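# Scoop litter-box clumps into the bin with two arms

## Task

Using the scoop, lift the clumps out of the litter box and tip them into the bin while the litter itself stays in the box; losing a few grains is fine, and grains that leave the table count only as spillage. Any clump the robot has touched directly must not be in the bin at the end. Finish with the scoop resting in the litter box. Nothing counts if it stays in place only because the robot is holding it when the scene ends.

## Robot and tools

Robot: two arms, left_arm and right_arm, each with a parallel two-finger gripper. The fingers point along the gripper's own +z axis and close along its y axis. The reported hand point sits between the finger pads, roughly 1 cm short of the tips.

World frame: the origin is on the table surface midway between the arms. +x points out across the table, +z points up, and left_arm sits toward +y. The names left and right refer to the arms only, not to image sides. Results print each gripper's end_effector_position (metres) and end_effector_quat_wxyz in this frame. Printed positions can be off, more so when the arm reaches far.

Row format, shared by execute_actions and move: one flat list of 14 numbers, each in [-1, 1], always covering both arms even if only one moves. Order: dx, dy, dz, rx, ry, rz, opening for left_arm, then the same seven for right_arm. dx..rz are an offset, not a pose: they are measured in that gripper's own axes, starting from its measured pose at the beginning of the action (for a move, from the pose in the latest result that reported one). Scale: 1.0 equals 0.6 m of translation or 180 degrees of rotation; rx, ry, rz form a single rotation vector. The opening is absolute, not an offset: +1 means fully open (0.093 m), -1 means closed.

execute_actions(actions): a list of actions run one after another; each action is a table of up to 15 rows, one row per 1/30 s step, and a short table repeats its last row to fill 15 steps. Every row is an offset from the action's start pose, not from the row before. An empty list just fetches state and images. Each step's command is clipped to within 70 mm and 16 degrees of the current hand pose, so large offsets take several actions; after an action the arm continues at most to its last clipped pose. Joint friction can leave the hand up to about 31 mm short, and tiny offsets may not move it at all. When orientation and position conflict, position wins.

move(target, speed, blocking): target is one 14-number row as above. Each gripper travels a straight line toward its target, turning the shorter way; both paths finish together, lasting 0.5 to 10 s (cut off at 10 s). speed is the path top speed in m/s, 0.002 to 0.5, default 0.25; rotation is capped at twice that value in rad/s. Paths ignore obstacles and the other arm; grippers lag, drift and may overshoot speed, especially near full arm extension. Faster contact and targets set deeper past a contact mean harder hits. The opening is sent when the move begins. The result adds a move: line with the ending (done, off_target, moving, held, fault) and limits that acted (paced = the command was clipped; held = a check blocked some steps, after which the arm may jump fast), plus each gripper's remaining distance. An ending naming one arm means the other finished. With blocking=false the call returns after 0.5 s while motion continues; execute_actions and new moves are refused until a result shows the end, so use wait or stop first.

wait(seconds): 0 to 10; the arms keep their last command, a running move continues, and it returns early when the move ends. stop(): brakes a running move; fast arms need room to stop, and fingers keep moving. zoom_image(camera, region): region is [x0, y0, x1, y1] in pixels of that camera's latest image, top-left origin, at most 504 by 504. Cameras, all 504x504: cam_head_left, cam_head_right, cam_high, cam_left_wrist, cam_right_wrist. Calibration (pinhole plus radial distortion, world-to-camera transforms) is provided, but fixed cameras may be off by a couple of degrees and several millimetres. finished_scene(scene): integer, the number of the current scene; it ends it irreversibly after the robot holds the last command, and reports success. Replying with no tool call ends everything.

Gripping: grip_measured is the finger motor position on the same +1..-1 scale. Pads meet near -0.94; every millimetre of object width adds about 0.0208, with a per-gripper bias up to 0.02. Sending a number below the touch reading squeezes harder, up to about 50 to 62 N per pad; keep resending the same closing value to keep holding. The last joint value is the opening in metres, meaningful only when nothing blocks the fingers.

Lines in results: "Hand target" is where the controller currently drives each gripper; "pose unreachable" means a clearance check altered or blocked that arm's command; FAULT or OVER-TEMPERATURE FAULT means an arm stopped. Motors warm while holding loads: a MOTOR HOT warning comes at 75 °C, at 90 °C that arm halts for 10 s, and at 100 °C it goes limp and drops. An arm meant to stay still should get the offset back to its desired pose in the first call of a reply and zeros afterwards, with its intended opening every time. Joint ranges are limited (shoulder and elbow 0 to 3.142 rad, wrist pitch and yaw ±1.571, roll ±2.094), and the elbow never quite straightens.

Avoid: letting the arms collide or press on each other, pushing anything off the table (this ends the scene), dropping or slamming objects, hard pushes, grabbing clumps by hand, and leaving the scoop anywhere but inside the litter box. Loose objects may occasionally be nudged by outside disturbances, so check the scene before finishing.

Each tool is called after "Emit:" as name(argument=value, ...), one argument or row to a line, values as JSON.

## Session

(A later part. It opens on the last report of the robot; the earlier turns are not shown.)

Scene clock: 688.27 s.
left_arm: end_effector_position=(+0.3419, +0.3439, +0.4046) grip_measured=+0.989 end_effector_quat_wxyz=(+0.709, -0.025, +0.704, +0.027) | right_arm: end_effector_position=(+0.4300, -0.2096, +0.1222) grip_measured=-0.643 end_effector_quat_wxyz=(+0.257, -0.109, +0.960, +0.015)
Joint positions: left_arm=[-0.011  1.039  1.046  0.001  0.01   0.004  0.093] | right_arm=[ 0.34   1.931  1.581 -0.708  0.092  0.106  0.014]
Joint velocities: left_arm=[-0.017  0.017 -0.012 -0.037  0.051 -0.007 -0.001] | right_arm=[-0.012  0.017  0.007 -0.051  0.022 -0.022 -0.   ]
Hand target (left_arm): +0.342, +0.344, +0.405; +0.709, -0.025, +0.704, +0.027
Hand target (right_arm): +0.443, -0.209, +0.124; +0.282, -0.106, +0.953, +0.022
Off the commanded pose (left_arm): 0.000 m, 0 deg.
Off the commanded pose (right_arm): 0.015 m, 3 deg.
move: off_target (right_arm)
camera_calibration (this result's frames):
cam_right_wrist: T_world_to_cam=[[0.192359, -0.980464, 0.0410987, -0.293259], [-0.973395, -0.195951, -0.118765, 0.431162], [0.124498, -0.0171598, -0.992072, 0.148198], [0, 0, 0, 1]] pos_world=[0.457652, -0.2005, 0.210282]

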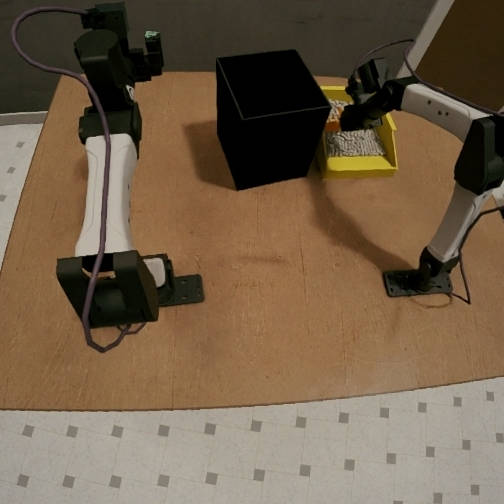

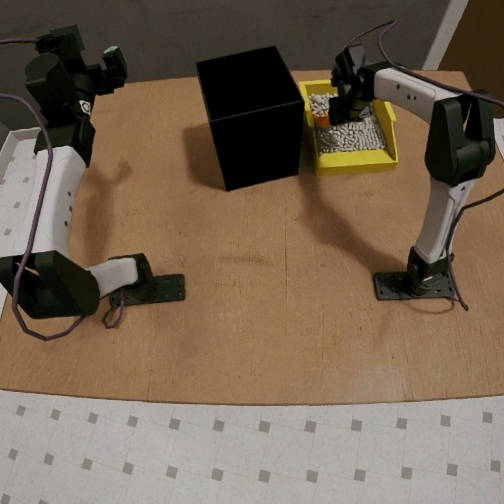

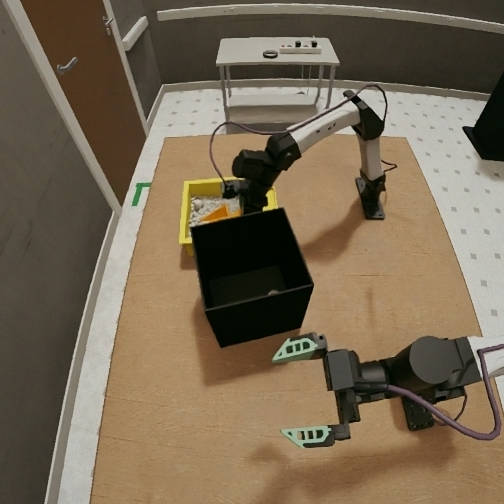

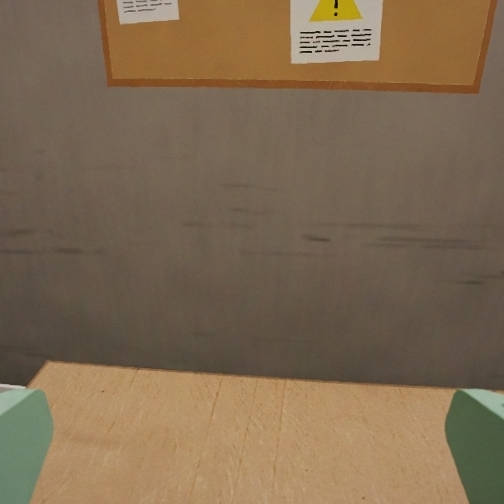

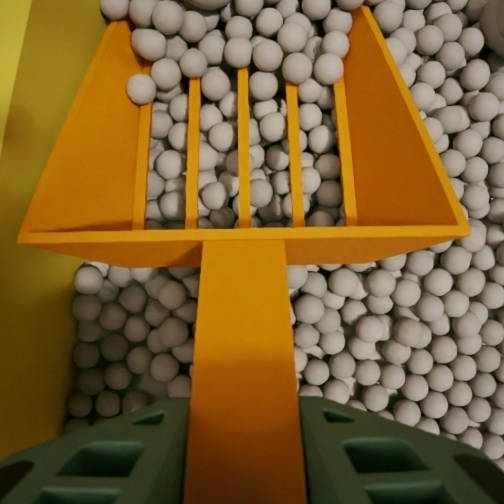

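Emit:
move(
  target=[0,0,0,0,0,0,1, -0.022,0,0.008,-0.004,-0.078,0,-0.72],
  speed=0.07,
)

Emit:
zoom_image(
  camera="cam_head_right",
  region=[295, 65, 395, 165],
)

Scene clock: 694.53 s.
left_arm: end_effector_position=(+0.3419, +0.3439, +0.4046) grip_measured=+0.989 end_effector_quat_wxyz=(+0.709, -0.025, +0.704, +0.027) | right_arm: end_effector_position=(+0.4252, -0.2121, +0.1060) grip_measured=-0.643 end_effector_quat_wxyz=(+0.318, -0.108, +0.942, +0.026)
Joint positions: left_arm=[-0.011  1.039  1.046  0.001  0.01   0.004  0.093] | right_arm=[ 0.34   1.837  1.321 -0.412  0.096  0.095  0.014]
Joint velocities: left_arm=[-0.012 -0.002  0.002  0.081  0.022 -0.007 -0.   ] | right_arm=[-0.002 -0.007 -0.012  0.11  -0.037 -0.022 -0.001]
Hand target (left_arm): +0.342, +0.344, +0.405; +0.709, -0.025, +0.704, +0.027
Hand target (right_arm): +0.441, -0.207, +0.126; +0.369, -0.105, +0.923, +0.032
Off the commanded pose (left_arm): 0.000 m, 0 deg.
Off the commanded pose (right_arm): 0.027 m, 7 deg.
move: off_target (right_arm)
camera_calibration (this result's frames):
cam_right_wrist: T_world_to_cam=[[0.19469, -0.980427, 0.0293154, -0.293826], [-0.949418, -0.195871, -0.245438, 0.427316], [0.246376, 0.0199517, -0.968969, 0.0863215], [0, 0, 0, 1]] pos_world=[0.441639, -0.206098, 0.197136]

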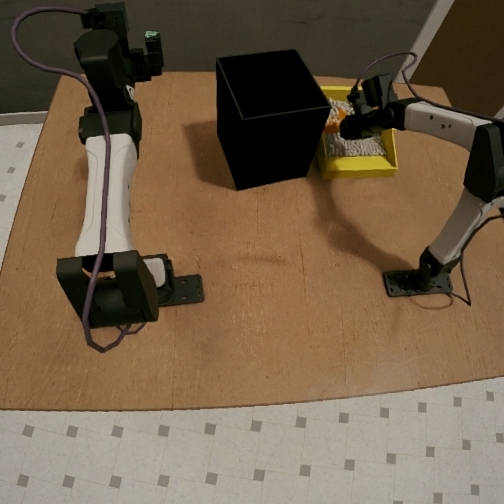

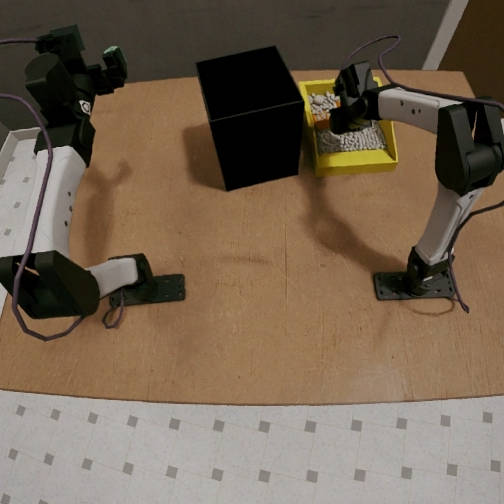

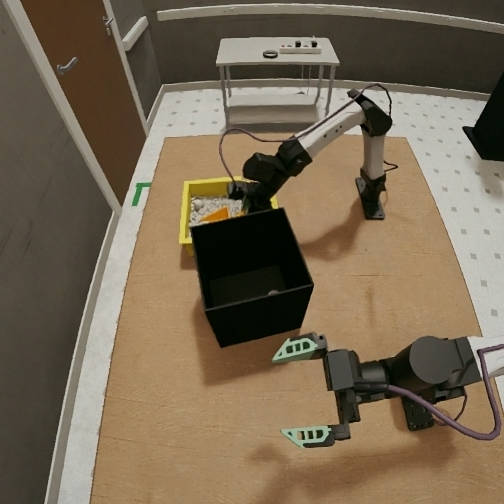

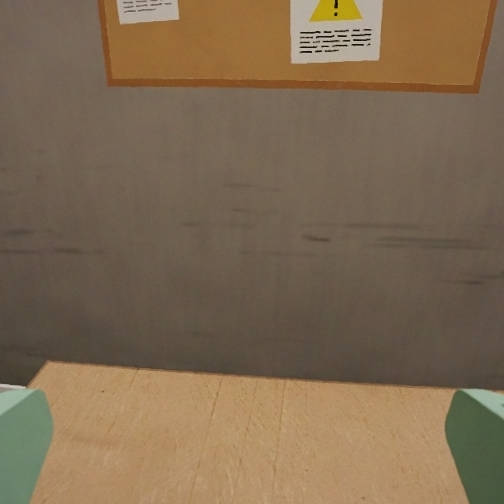

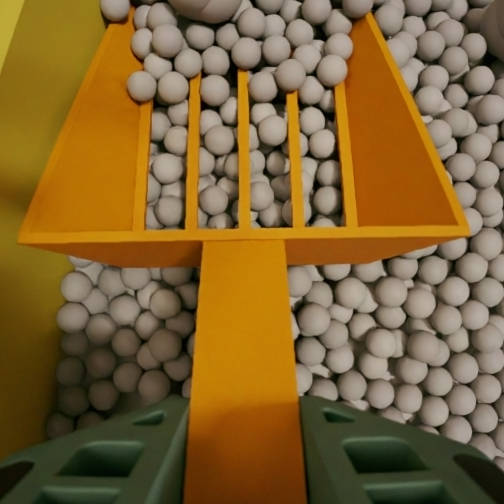

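Region (295, 65, 395, 165) of cam_head_right's 504x504 image, scaled by 5.040, with more detail than that image has.

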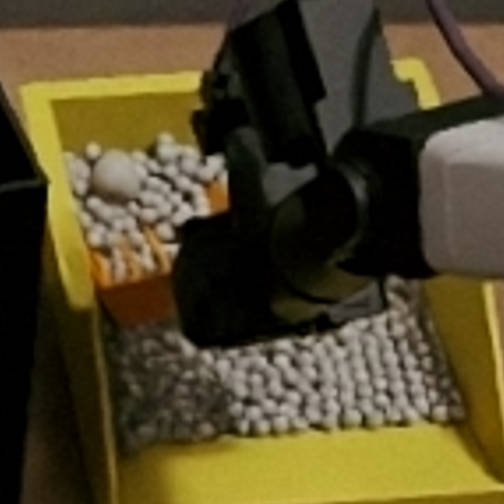

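Emit:
move(
  target=[0,0,0,0,0,0,1, -0.009,0,-0.023,0,-0.09,0,-0.72],
  speed=0.07,
)

Scene clock: 699.97 s.
left_arm: end_effector_position=(+0.3419, +0.3439, +0.4046) grip_measured=+0.989 end_effector_quat_wxyz=(+0.709, -0.025, +0.704, +0.027) | right_arm: end_effector_position=(+0.4159, -0.2200, +0.1051) grip_measured=-0.643 end_effector_quat_wxyz=(+0.414, -0.098, +0.904, +0.036)
Joint positions: left_arm=[-0.011  1.039  1.046  0.001  0.01   0.004  0.093] | right_arm=[ 0.34   1.714  1.019 -0.025  0.121  0.085  0.014]
Joint velocities: left_arm=[-0.007 -0.017 -0.002 -0.007  0.037 -0.066  0.   ] | right_arm=[-0.012 -0.002 -0.022 -0.051  0.007 -0.051  0.   ]
Hand target (left_arm): +0.342, +0.344, +0.405; +0.709, -0.025, +0.704, +0.027
Hand target (right_arm): +0.420, -0.213, +0.121; +0.446, -0.101, +0.888, +0.041
Off the commanded pose (left_arm): 0.000 m, 0 deg.
Off the commanded pose (right_arm): 0.018 m, 4 deg.
move: off_target (right_arm)
camera_calibration (this result's frames):
cam_right_wrist: T_world_to_cam=[[0.180204, -0.983427, 0.0199644, -0.293432], [-0.881248, -0.170431, -0.440857, 0.414498], [0.436953, 0.0618508, -0.897355, 0.0102722], [0, 0, 0, 1]] pos_world=[0.413665, -0.218561, 0.19781]

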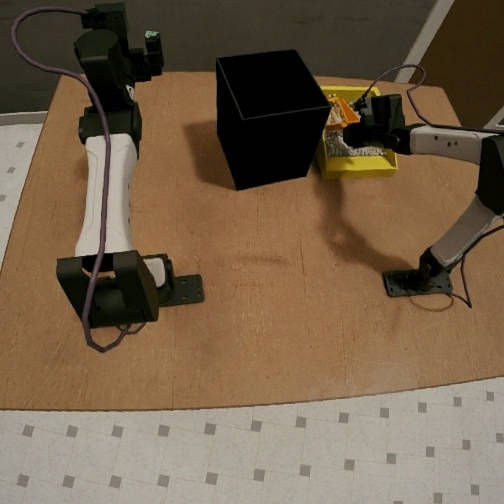

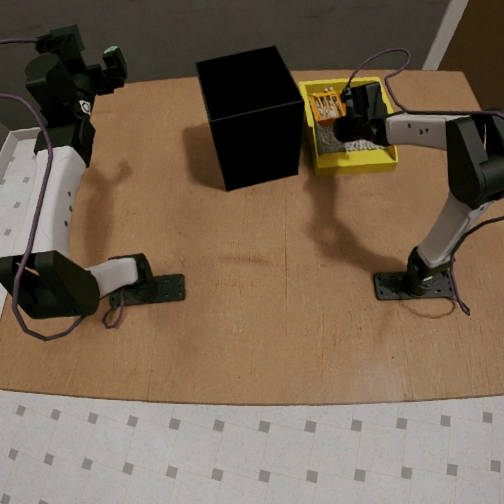

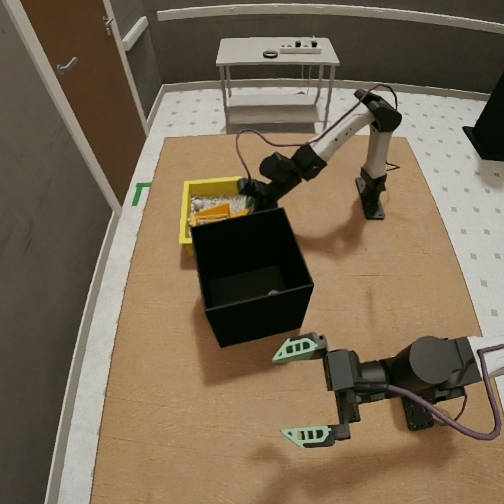

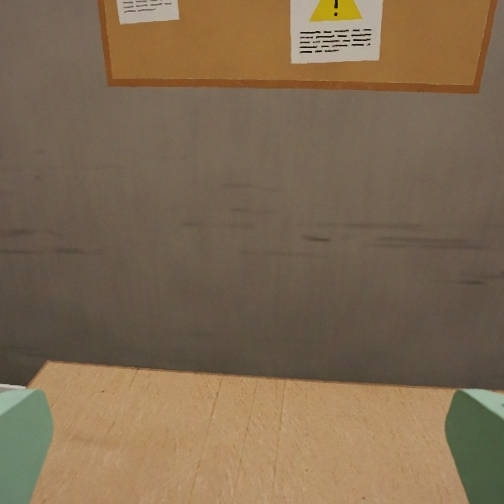

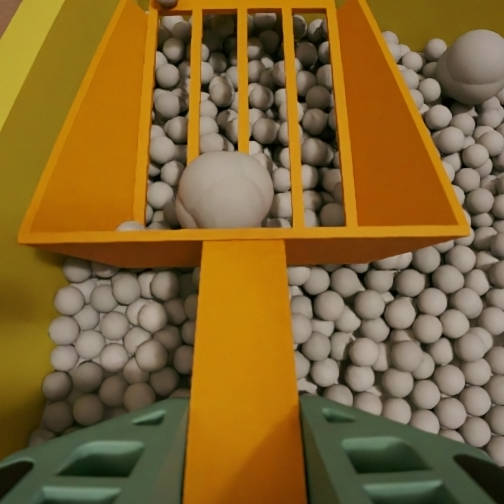

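Emit:
move(
  target=[0,0,0,0,0,0,1, 0.108,-0.119,-0.172,0.033,0.023,0.0375,-0.72],
  speed=0.1,
)

Emit:
zoom_image(
  camera="cam_head_left",
  region=[315, 75, 415, 175],
)

Scene clock: 725.83 s.
left_arm: end_effector_position=(+0.3419, +0.3439, +0.4046) grip_measured=+0.989 end_effector_quat_wxyz=(+0.709, -0.025, +0.704, +0.027) | right_arm: end_effector_position=(+0.3162, -0.3121, +0.1253) grip_measured=-0.643 end_effector_quat_wxyz=(+0.380, -0.027, +0.925, +0.008)
Joint positions: left_arm=[-0.011  1.039  1.046  0.001  0.01   0.004  0.093] | right_arm=[ 0.182  1.242  0.74  -0.295  0.104  0.097  0.014]
Joint velocities: left_arm=[-0.002 -0.007  0.007  0.007  0.066 -0.007  0.001] | right_arm=[ 0.007  0.002 -0.007  0.022  0.007  0.037 -0.   ]
Hand target (left_arm): +0.342, +0.344, +0.405; +0.709, -0.025, +0.704, +0.027
Hand target (right_arm): +0.313, -0.315, +0.125; +0.382, -0.025, +0.924, +0.008
Off the commanded pose (left_arm): 0.000 m, 0 deg.
Off the commanded pose (right_arm): 0.004 m, 1 deg.
move: done
camera_calibration (this result's frames):
cam_right_wrist: T_world_to_cam=[[0.0284185, -0.999513, 0.0128514, -0.322523], [-0.928675, -0.0311564, -0.369584, 0.36939], [0.369804, -0.00143175, -0.929109, 0.0831585], [0, 0, 0, 1]] pos_world=[0.321457, -0.310738, 0.217929]

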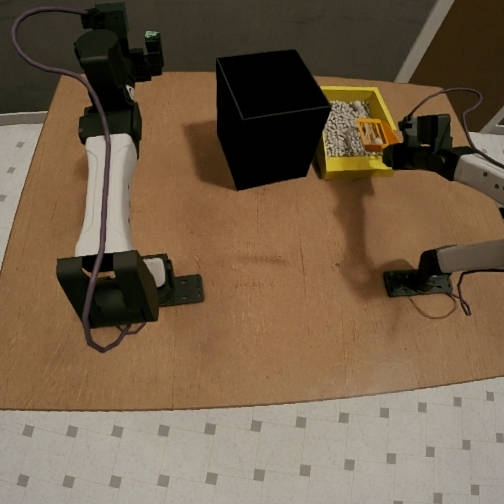

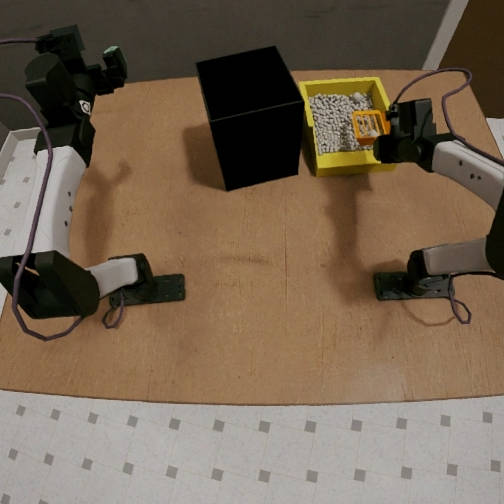

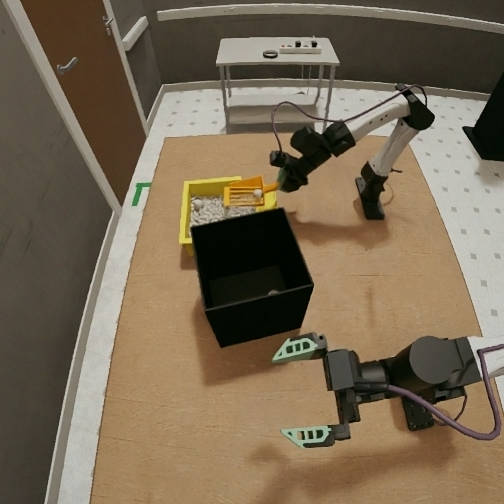

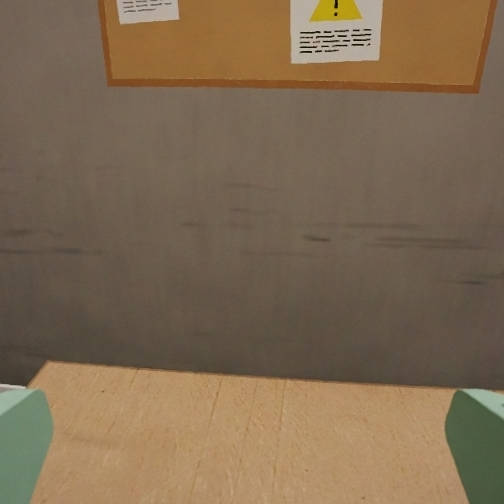

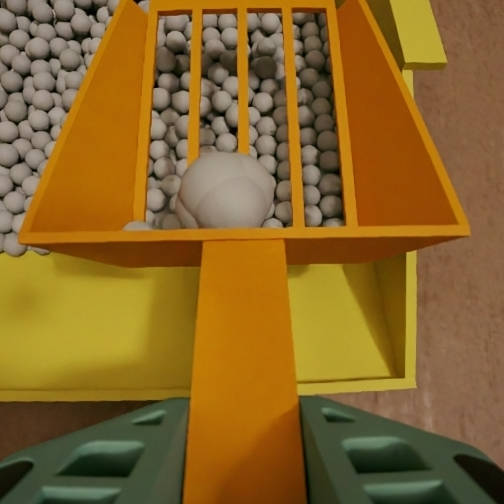

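Region (315, 75, 415, 175) of cam_head_left's 504x504 image, scaled by 5.040, with more detail than that image has.

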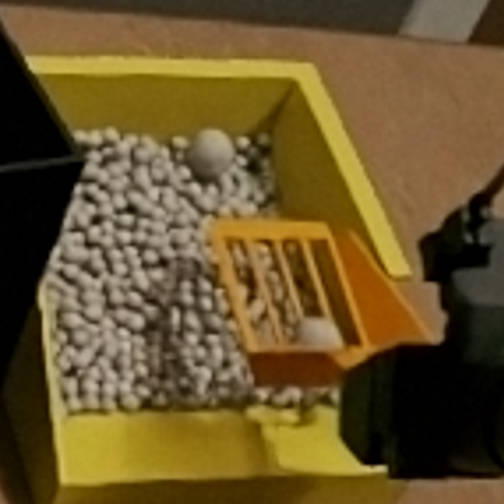

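Emit:
move(
  target=[0,0,0,0,0,0,1, -0.054,0.02,0.028,0,0.087,0,-0.72],
  speed=0.07,
)

Emit:
move(
  target=[0,0,0,0,0,0,1, -0.072,0.008,0.066,0,0,0,-0.72],
  speed=0.05,
)

Emit:
zoom_image(
  camera="cam_high",
  region=[170, 160, 290, 260],
)

Scene clock: 741.27 s.
left_arm: end_effector_position=(+0.3419, +0.3439, +0.4046) grip_measured=+0.989 end_effector_quat_wxyz=(+0.709, -0.025, +0.704, +0.027) | right_arm: end_effector_position=(+0.3493, -0.3016, +0.1330) grip_measured=-0.643 end_effector_quat_wxyz=(+0.254, -0.029, +0.967, +0.000)
Joint positions: left_arm=[-0.011  1.039  1.046  0.001  0.01   0.004  0.093] | right_arm=[ 0.182  1.548  1.176 -0.691  0.082  0.116  0.014]
Joint velocities: left_arm=[-0.002 -0.017 -0.022 -0.081 -0.051  0.022 -0.001] | right_arm=[-0.002 -0.027 -0.007 -0.007 -0.007  0.037  0.   ]
Hand target (left_arm): +0.342, +0.344, +0.405; +0.709, -0.025, +0.704, +0.027
Hand target (right_arm): +0.351, -0.298, +0.135; +0.251, -0.030, +0.968, +0.005
Off the commanded pose (left_arm): 0.000 m, 0 deg.
Off the commanded pose (right_arm): 0.005 m, 1 deg.
move: done
camera_calibration (this result's frames):
cam_right_wrist: T_world_to_cam=[[0.0323832, -0.999083, 0.0280202, -0.316353], [-0.99293, -0.0353618, -0.113316, 0.390427], [0.114202, -0.0241525, -0.993164, 0.169044], [0, 0, 0, 1]] pos_world=[0.378605, -0.298174, 0.220995]

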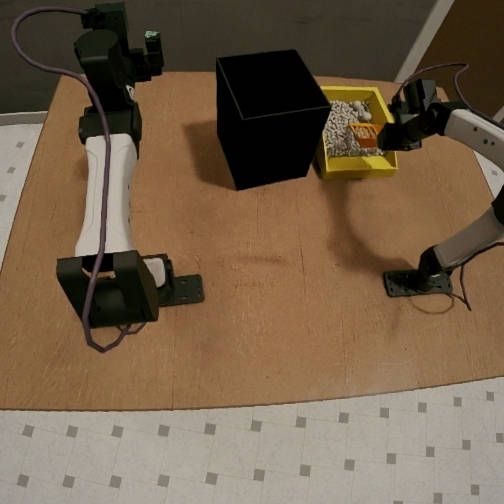

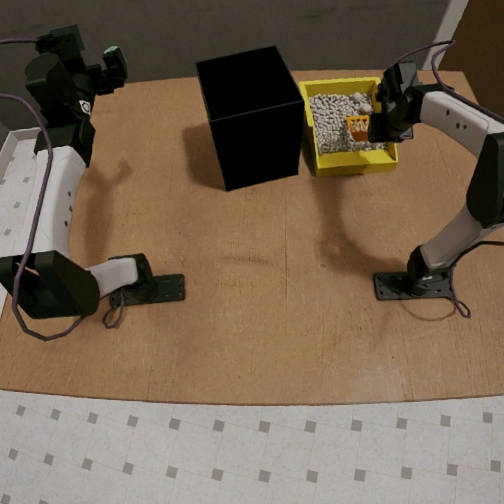

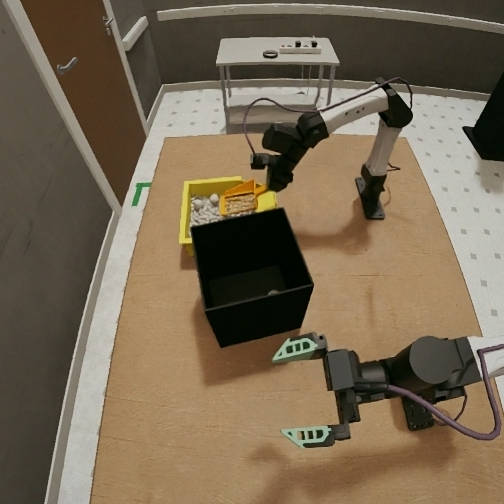

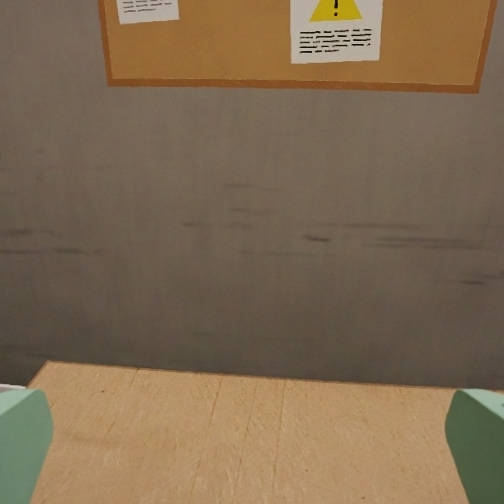

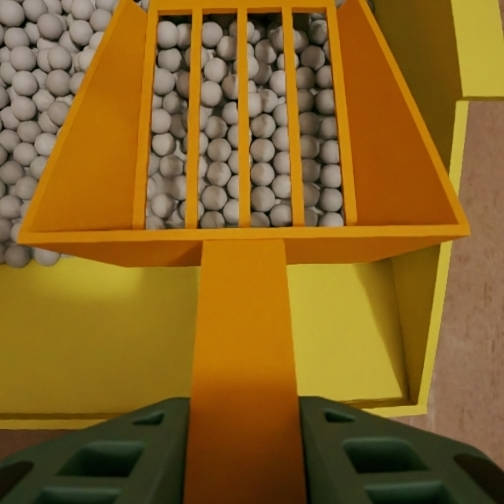

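Scene clock: 742.73 s.
left_arm: end_effector_position=(+0.3419, +0.3439, +0.4046) grip_measured=+0.989 end_effector_quat_wxyz=(+0.709, -0.025, +0.704, +0.027) | right_arm: end_effector_position=(+0.4038, -0.2898, +0.1252) grip_measured=-0.643 end_effector_quat_wxyz=(+0.264, -0.031, +0.964, +0.004)
Joint positions: left_arm=[-0.011  1.039  1.046  0.001  0.01   0.004  0.093] | right_arm=[ 0.182  1.746  1.348 -0.643  0.077  0.112  0.014]
Joint velocities: left_arm=[ 0.017 -0.007  0.017  0.022  0.022  0.037 -0.001] | right_arm=[ 0.012 -0.012 -0.022  0.095 -0.081  0.007 -0.   ]
Hand target (left_arm): +0.342, +0.344, +0.405; +0.709, -0.025, +0.704, +0.027
Hand target (right_arm): +0.406, -0.294, +0.119; +0.255, -0.029, +0.967, +0.000
Off the commanded pose (left_arm): 0.000 m, 0 deg.
Off the commanded pose (right_arm): 0.007 m, 1 deg.
move: done
camera_calibration (this result's frames):
cam_right_wrist: T_world_to_cam=[[0.0379524, -0.999029, 0.0223555, -0.307674], [-0.990157, -0.0406125, -0.133941, 0.443946], [0.134719, -0.0170521, -0.990737, 0.148761], [0, 0, 0, 1]] pos_world=[0.431212, -0.286809, 0.213724]

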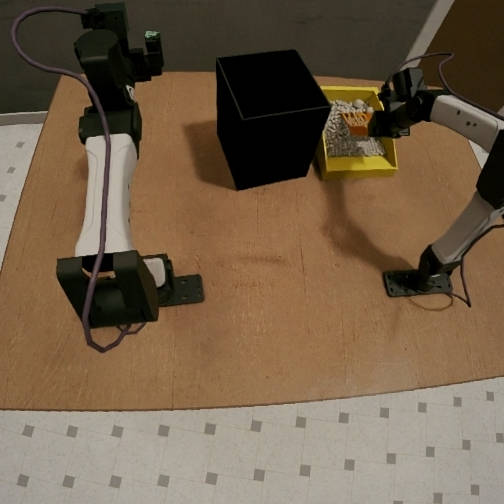

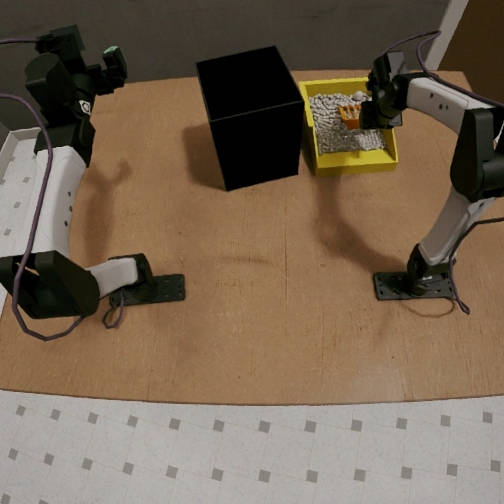

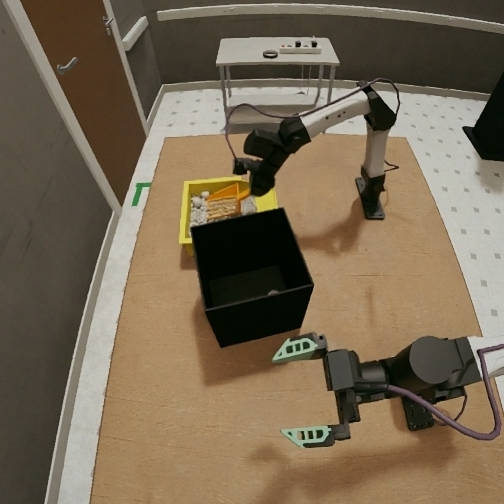

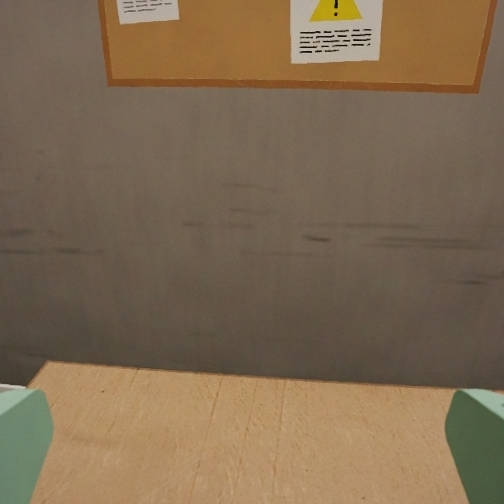

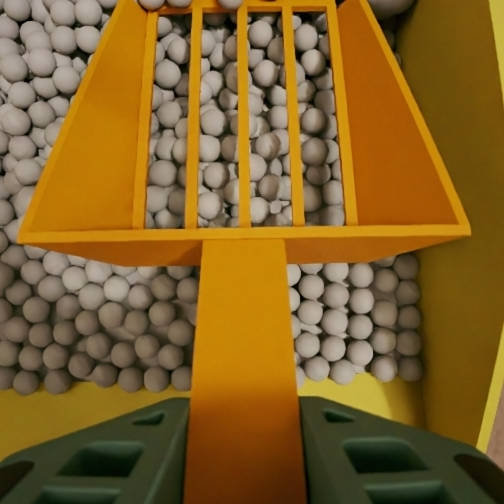

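Region (170, 160, 290, 260) of cam_high's 504x504 image, scaled by 4.200, with more detail than that image has.

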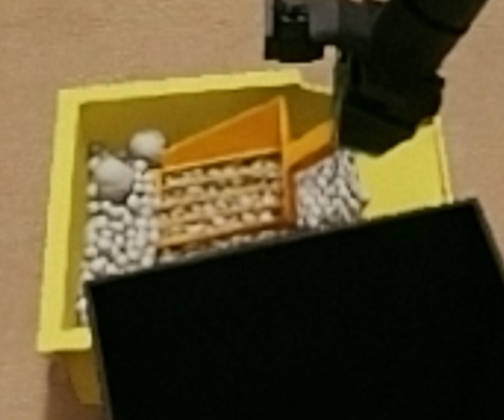

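Emit:
move(
  target=[0,0,0,0,0,0,1, 0.08,-0.022,-0.103,0.012,0.037,0.031,-0.72],
  speed=0.1,
)

Emit:
zoom_image(
  camera="cam_high",
  region=[170, 160, 290, 260],
)

Scene clock: 757.27 s.
left_arm: end_effector_position=(+0.3419, +0.3439, +0.4046) grip_measured=+0.989 end_effector_quat_wxyz=(+0.709, -0.025, +0.704, +0.027) | right_arm: end_effector_position=(+0.3383, -0.3040, +0.1564) grip_measured=-0.643 end_effector_quat_wxyz=(+0.212, +0.015, +0.977, +0.002)
Joint positions: left_arm=[-0.011  1.039  1.046  0.001  0.01   0.004  0.093] | right_arm=[ 0.182  1.569  1.328 -0.91   0.083  0.21   0.014]
Joint velocities: left_arm=[ 0.012 -0.002 -0.002  0.051 -0.022  0.066 -0.001] | right_arm=[-0.002 -0.022 -0.002  0.022  0.007 -0.022  0.   ]
Hand target (left_arm): +0.342, +0.344, +0.405; +0.709, -0.025, +0.704, +0.027
Hand target (right_arm): +0.332, -0.307, +0.154; +0.208, +0.019, +0.978, -0.003
Off the commanded pose (left_arm): 0.000 m, 0 deg.
Off the commanded pose (right_arm): 0.008 m, 1 deg.
move: done
camera_calibration (this result's frames):
cam_right_wrist: T_world_to_cam=[[-0.0507235, -0.998703, 0.00444926, -0.287146], [-0.998375, 0.0505899, -0.0262427, 0.39636], [0.0259835, -0.00577314, -0.999646, 0.229853], [0, 0, 0, 1]] pos_world=[0.375178, -0.305498, 0.24145]

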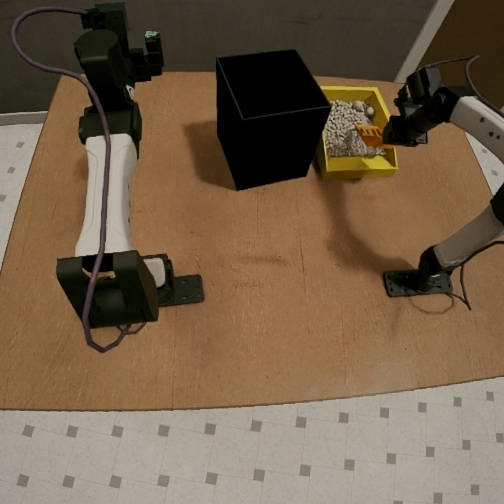

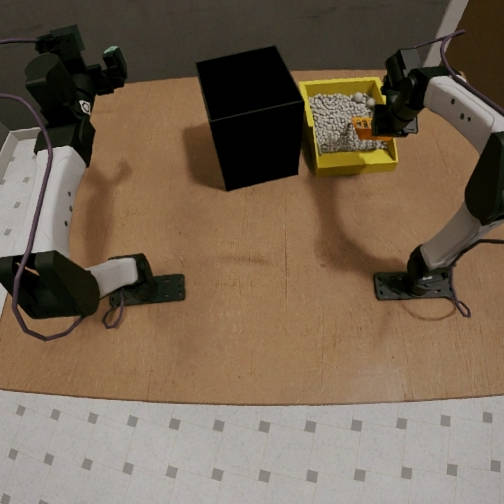

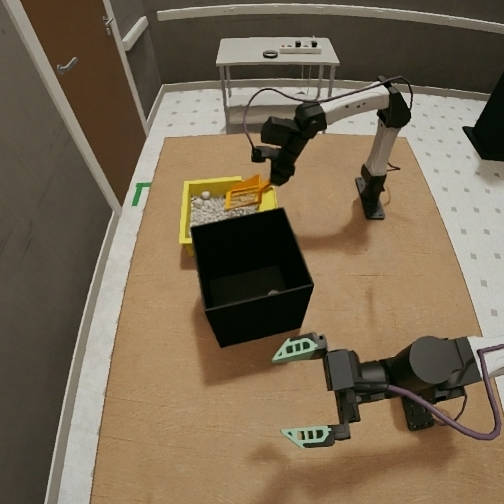

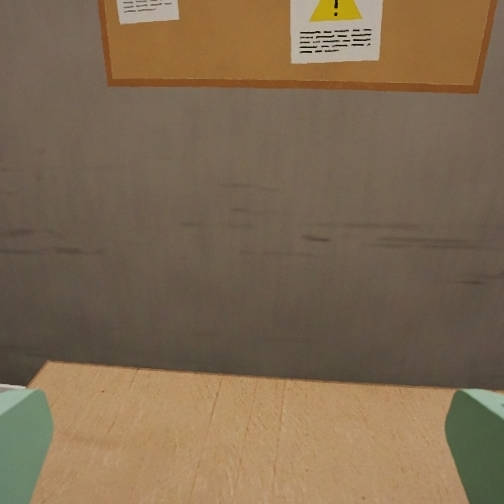

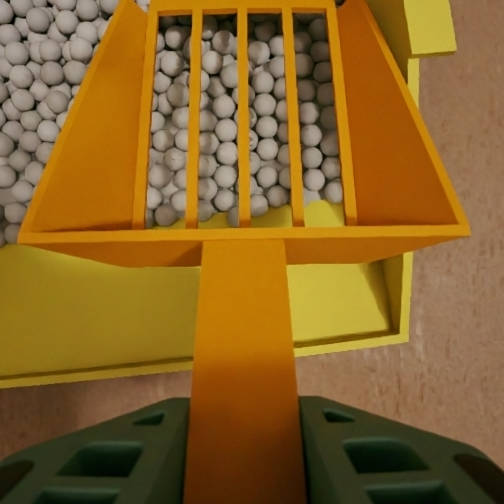

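Region (170, 160, 290, 260) of cam_high's 504x504 image, scaled by 4.200, with more detail than that image has.

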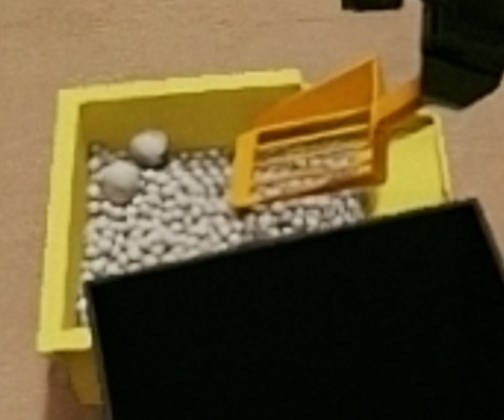

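Emit:
move(
  target=[0,0,0,0,0,0,1, 0.002,-0.004,0.0,0,0.03,0.002,-0.72],
  speed=0.08,
)

Emit:
move(
  target=[0,0,0,0,0,0,1, -0.081,0.0,0.055,0,0,0.002,-0.72],
  speed=0.05,
)

Emit:
zoom_image(
  camera="cam_high",
  region=[170, 160, 290, 260],
)

Scene clock: 771.33 s.
left_arm: end_effector_position=(+0.3419, +0.3439, +0.4046) grip_measured=+0.989 end_effector_quat_wxyz=(+0.709, -0.025, +0.704, +0.027) | right_arm: end_effector_position=(+0.3348, -0.3038, +0.1530) grip_measured=-0.643 end_effector_quat_wxyz=(+0.169, +0.015, +0.985, +0.002)
Joint positions: left_arm=[-0.011  1.039  1.046  0.001  0.01   0.004  0.093] | right_arm=[ 0.175  1.63   1.408 -1.015  0.064  0.211  0.014]
Joint velocities: left_arm=[-0.017  0.002 -0.002 -0.022  0.022 -0.066 -0.001] | right_arm=[-0.012 -0.017 -0.007 -0.022 -0.007 -0.051 -0.001]
Hand target (left_arm): +0.342, +0.344, +0.405; +0.709, -0.025, +0.704, +0.027
Hand target (right_arm): +0.337, -0.306, +0.156; +0.166, +0.017, +0.986, +0.004
Off the commanded pose (left_arm): 0.000 m, 0 deg.
Off the commanded pose (right_arm): 0.004 m, 1 deg.
move: done
camera_calibration (this result's frames):
cam_right_wrist: T_world_to_cam=[[-0.0499954, -0.998718, 0.00790608, -0.287931], [-0.996847, 0.050387, 0.0612918, 0.37887], [-0.0616116, -0.00481684, -0.998089, 0.256013], [0, 0, 0, 1]] pos_world=[0.379054, -0.305418, 0.234579]

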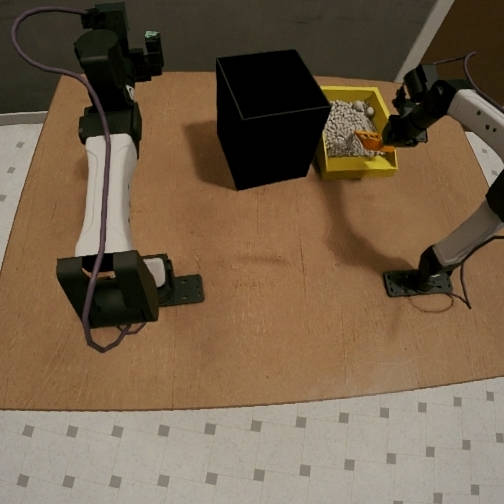

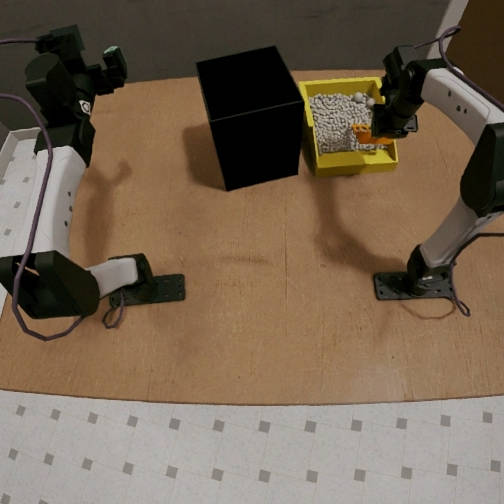

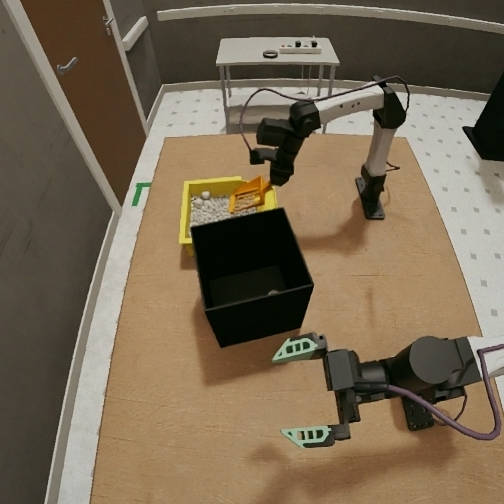

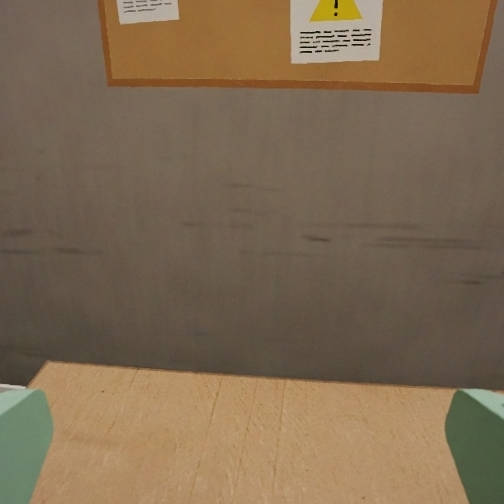

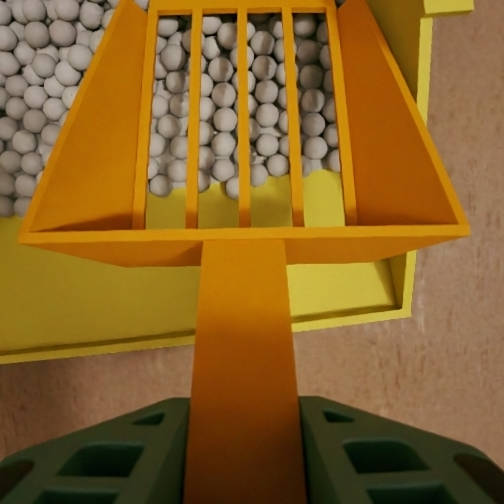

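Scene clock: 772.80 s.
left_arm: end_effector_position=(+0.3419, +0.3439, +0.4046) grip_measured=+0.989 end_effector_quat_wxyz=(+0.709, -0.025, +0.704, +0.027) | right_arm: end_effector_position=(+0.3861, -0.3024, +0.1431) grip_measured=-0.643 end_effector_quat_wxyz=(+0.174, +0.016, +0.985, +0.001)
Joint positions: left_arm=[-0.011  1.039  1.046  0.001  0.01   0.004  0.093] | right_arm=[ 0.155  1.815  1.579 -0.99   0.062  0.192  0.014]
Joint velocities: left_arm=[ 0.002 -0.007 -0.002 -0.037 -0.007  0.007 -0.001] | right_arm=[ 0.002 -0.012 -0.007 -0.007 -0.066 -0.007 -0.   ]
Hand target (left_arm): +0.342, +0.344, +0.405; +0.709, -0.025, +0.704, +0.027
Hand target (right_arm): +0.391, -0.306, +0.137; +0.169, +0.018, +0.985, +0.002
Off the commanded pose (left_arm): 0.000 m, 0 deg.
Off the commanded pose (right_arm): 0.008 m, 1 deg.
move: done
camera_calibration (this result's frames):
cam_right_wrist: T_world_to_cam=[[-0.0521057, -0.998592, 0.0099728, -0.283257], [-0.997351, 0.0525433, 0.0502962, 0.432887], [-0.0507493, -0.00732567, -0.998685, 0.244416], [0, 0, 0, 1]] pos_world=[0.429385, -0.303813, 0.225146]

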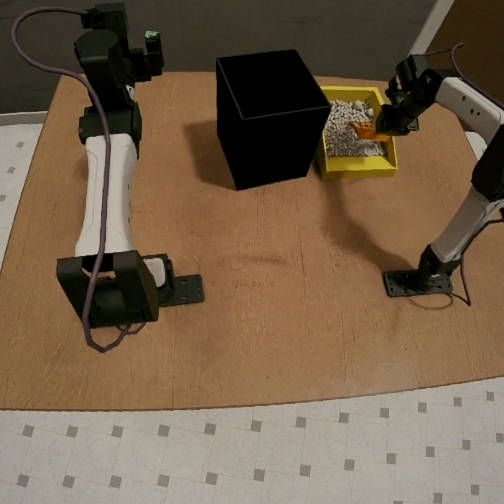

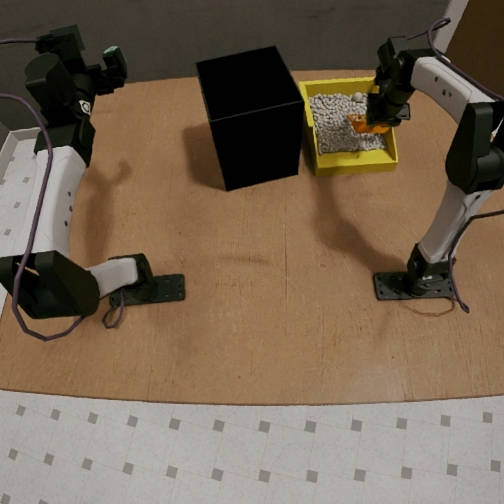

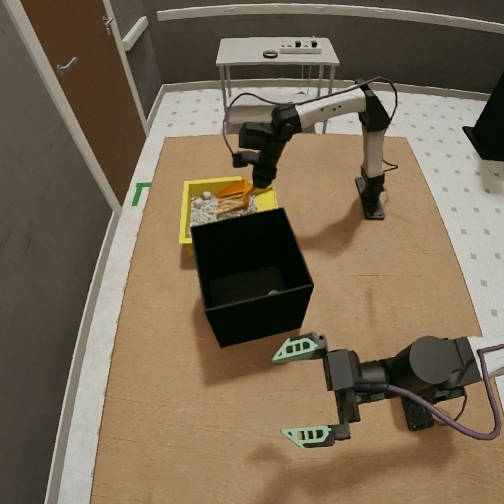

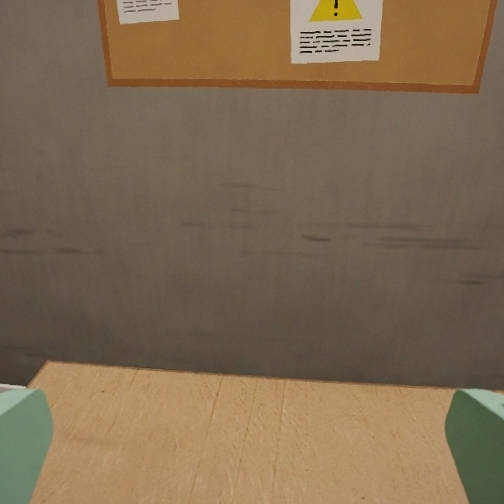

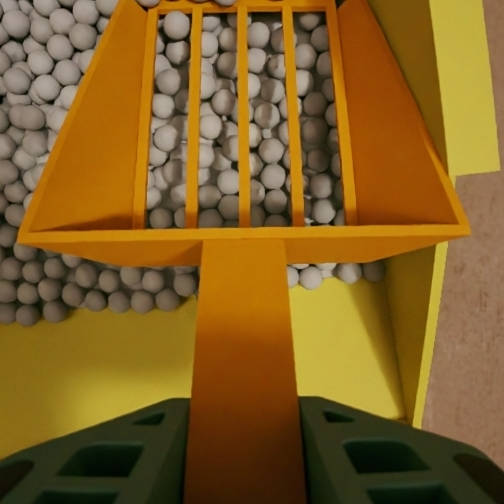

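Region (170, 160, 290, 260) of cam_high's 504x504 image, scaled by 4.200, with more detail than that image has.

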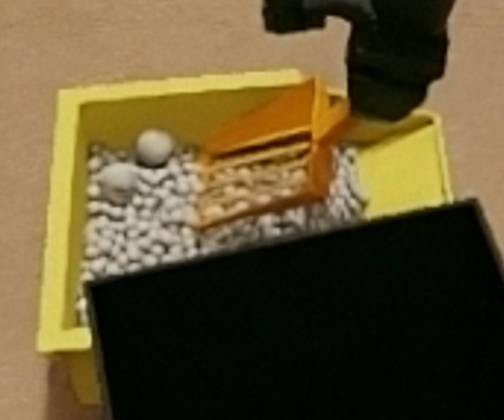

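Emit:
move(
  target=[0,0,0,0,0,0,1, -0.076,0.008,0.063,0.002,-0.064,0.006,-0.72],
  speed=0.045,
)

Emit:
zoom_image(
  camera="cam_high",
  region=[170, 160, 290, 260],
)

Scene clock: 781.17 s.
left_arm: end_effector_position=(+0.3419, +0.3439, +0.4046) grip_measured=+0.989 end_effector_quat_wxyz=(+0.709, -0.025, +0.704, +0.027) | right_arm: end_effector_position=(+0.4301, -0.2969, +0.1252) grip_measured=-0.643 end_effector_quat_wxyz=(+0.249, +0.021, +0.968, +0.008)
Joint positions: left_arm=[-0.011  1.039  1.046  0.001  0.01   0.004  0.093] | right_arm=[ 0.155  1.863  1.509 -0.719  0.077  0.195  0.014]
Joint velocities: left_arm=[-0.002 -0.012  0.007 -0.007 -0.007 -0.051 -0.   ] | right_arm=[-0.022 -0.002  0.007  0.051  0.066 -0.007  0.   ]
Hand target (left_arm): +0.342, +0.344, +0.405; +0.709, -0.025, +0.704, +0.027
Hand target (right_arm): +0.441, -0.299, +0.124; +0.271, +0.027, +0.962, -0.003
Off the commanded pose (left_arm): 0.000 m, 0 deg.
Off the commanded pose (right_arm): 0.012 m, 3 deg.
move: off_target (right_arm)
camera_calibration (this result's frames):
cam_right_wrist: T_world_to_cam=[[-0.0601801, -0.998102, -0.0130535, -0.268823], [-0.992959, 0.0611965, -0.101428, 0.497062], [0.102034, 0.00685763, -0.994757, 0.166802], [0, 0, 0, 1]] pos_world=[0.460365, -0.299875, 0.212834]

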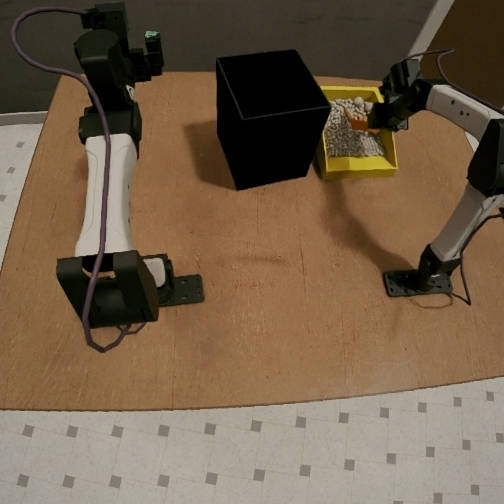

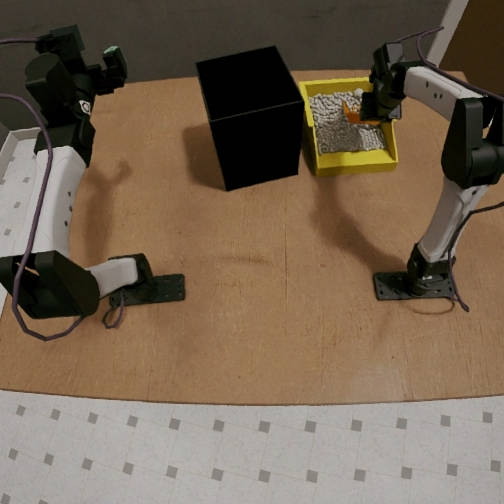

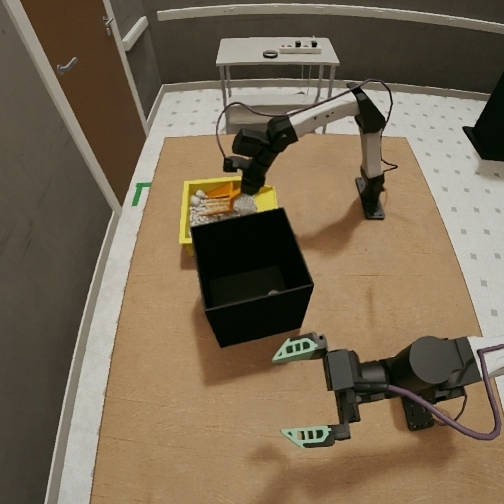

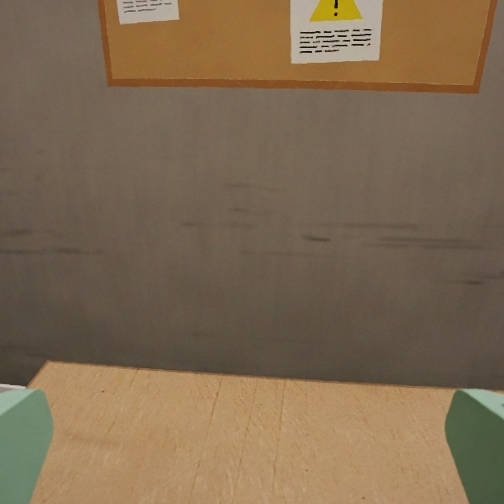

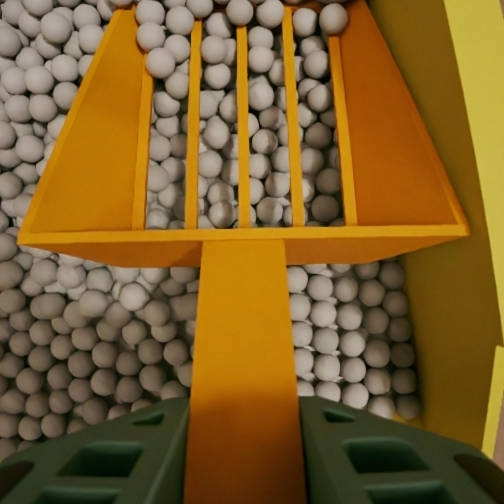

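Region (170, 160, 290, 260) of cam_high's 504x504 image, scaled by 4.200, with more detail than that image has.

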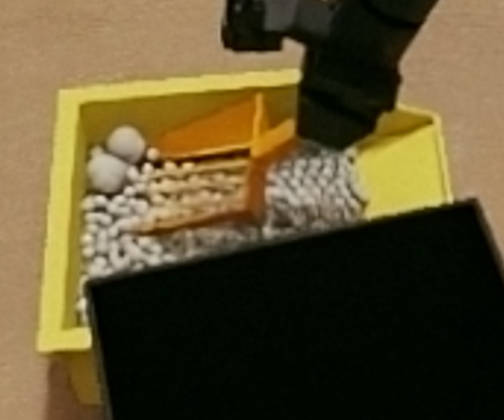

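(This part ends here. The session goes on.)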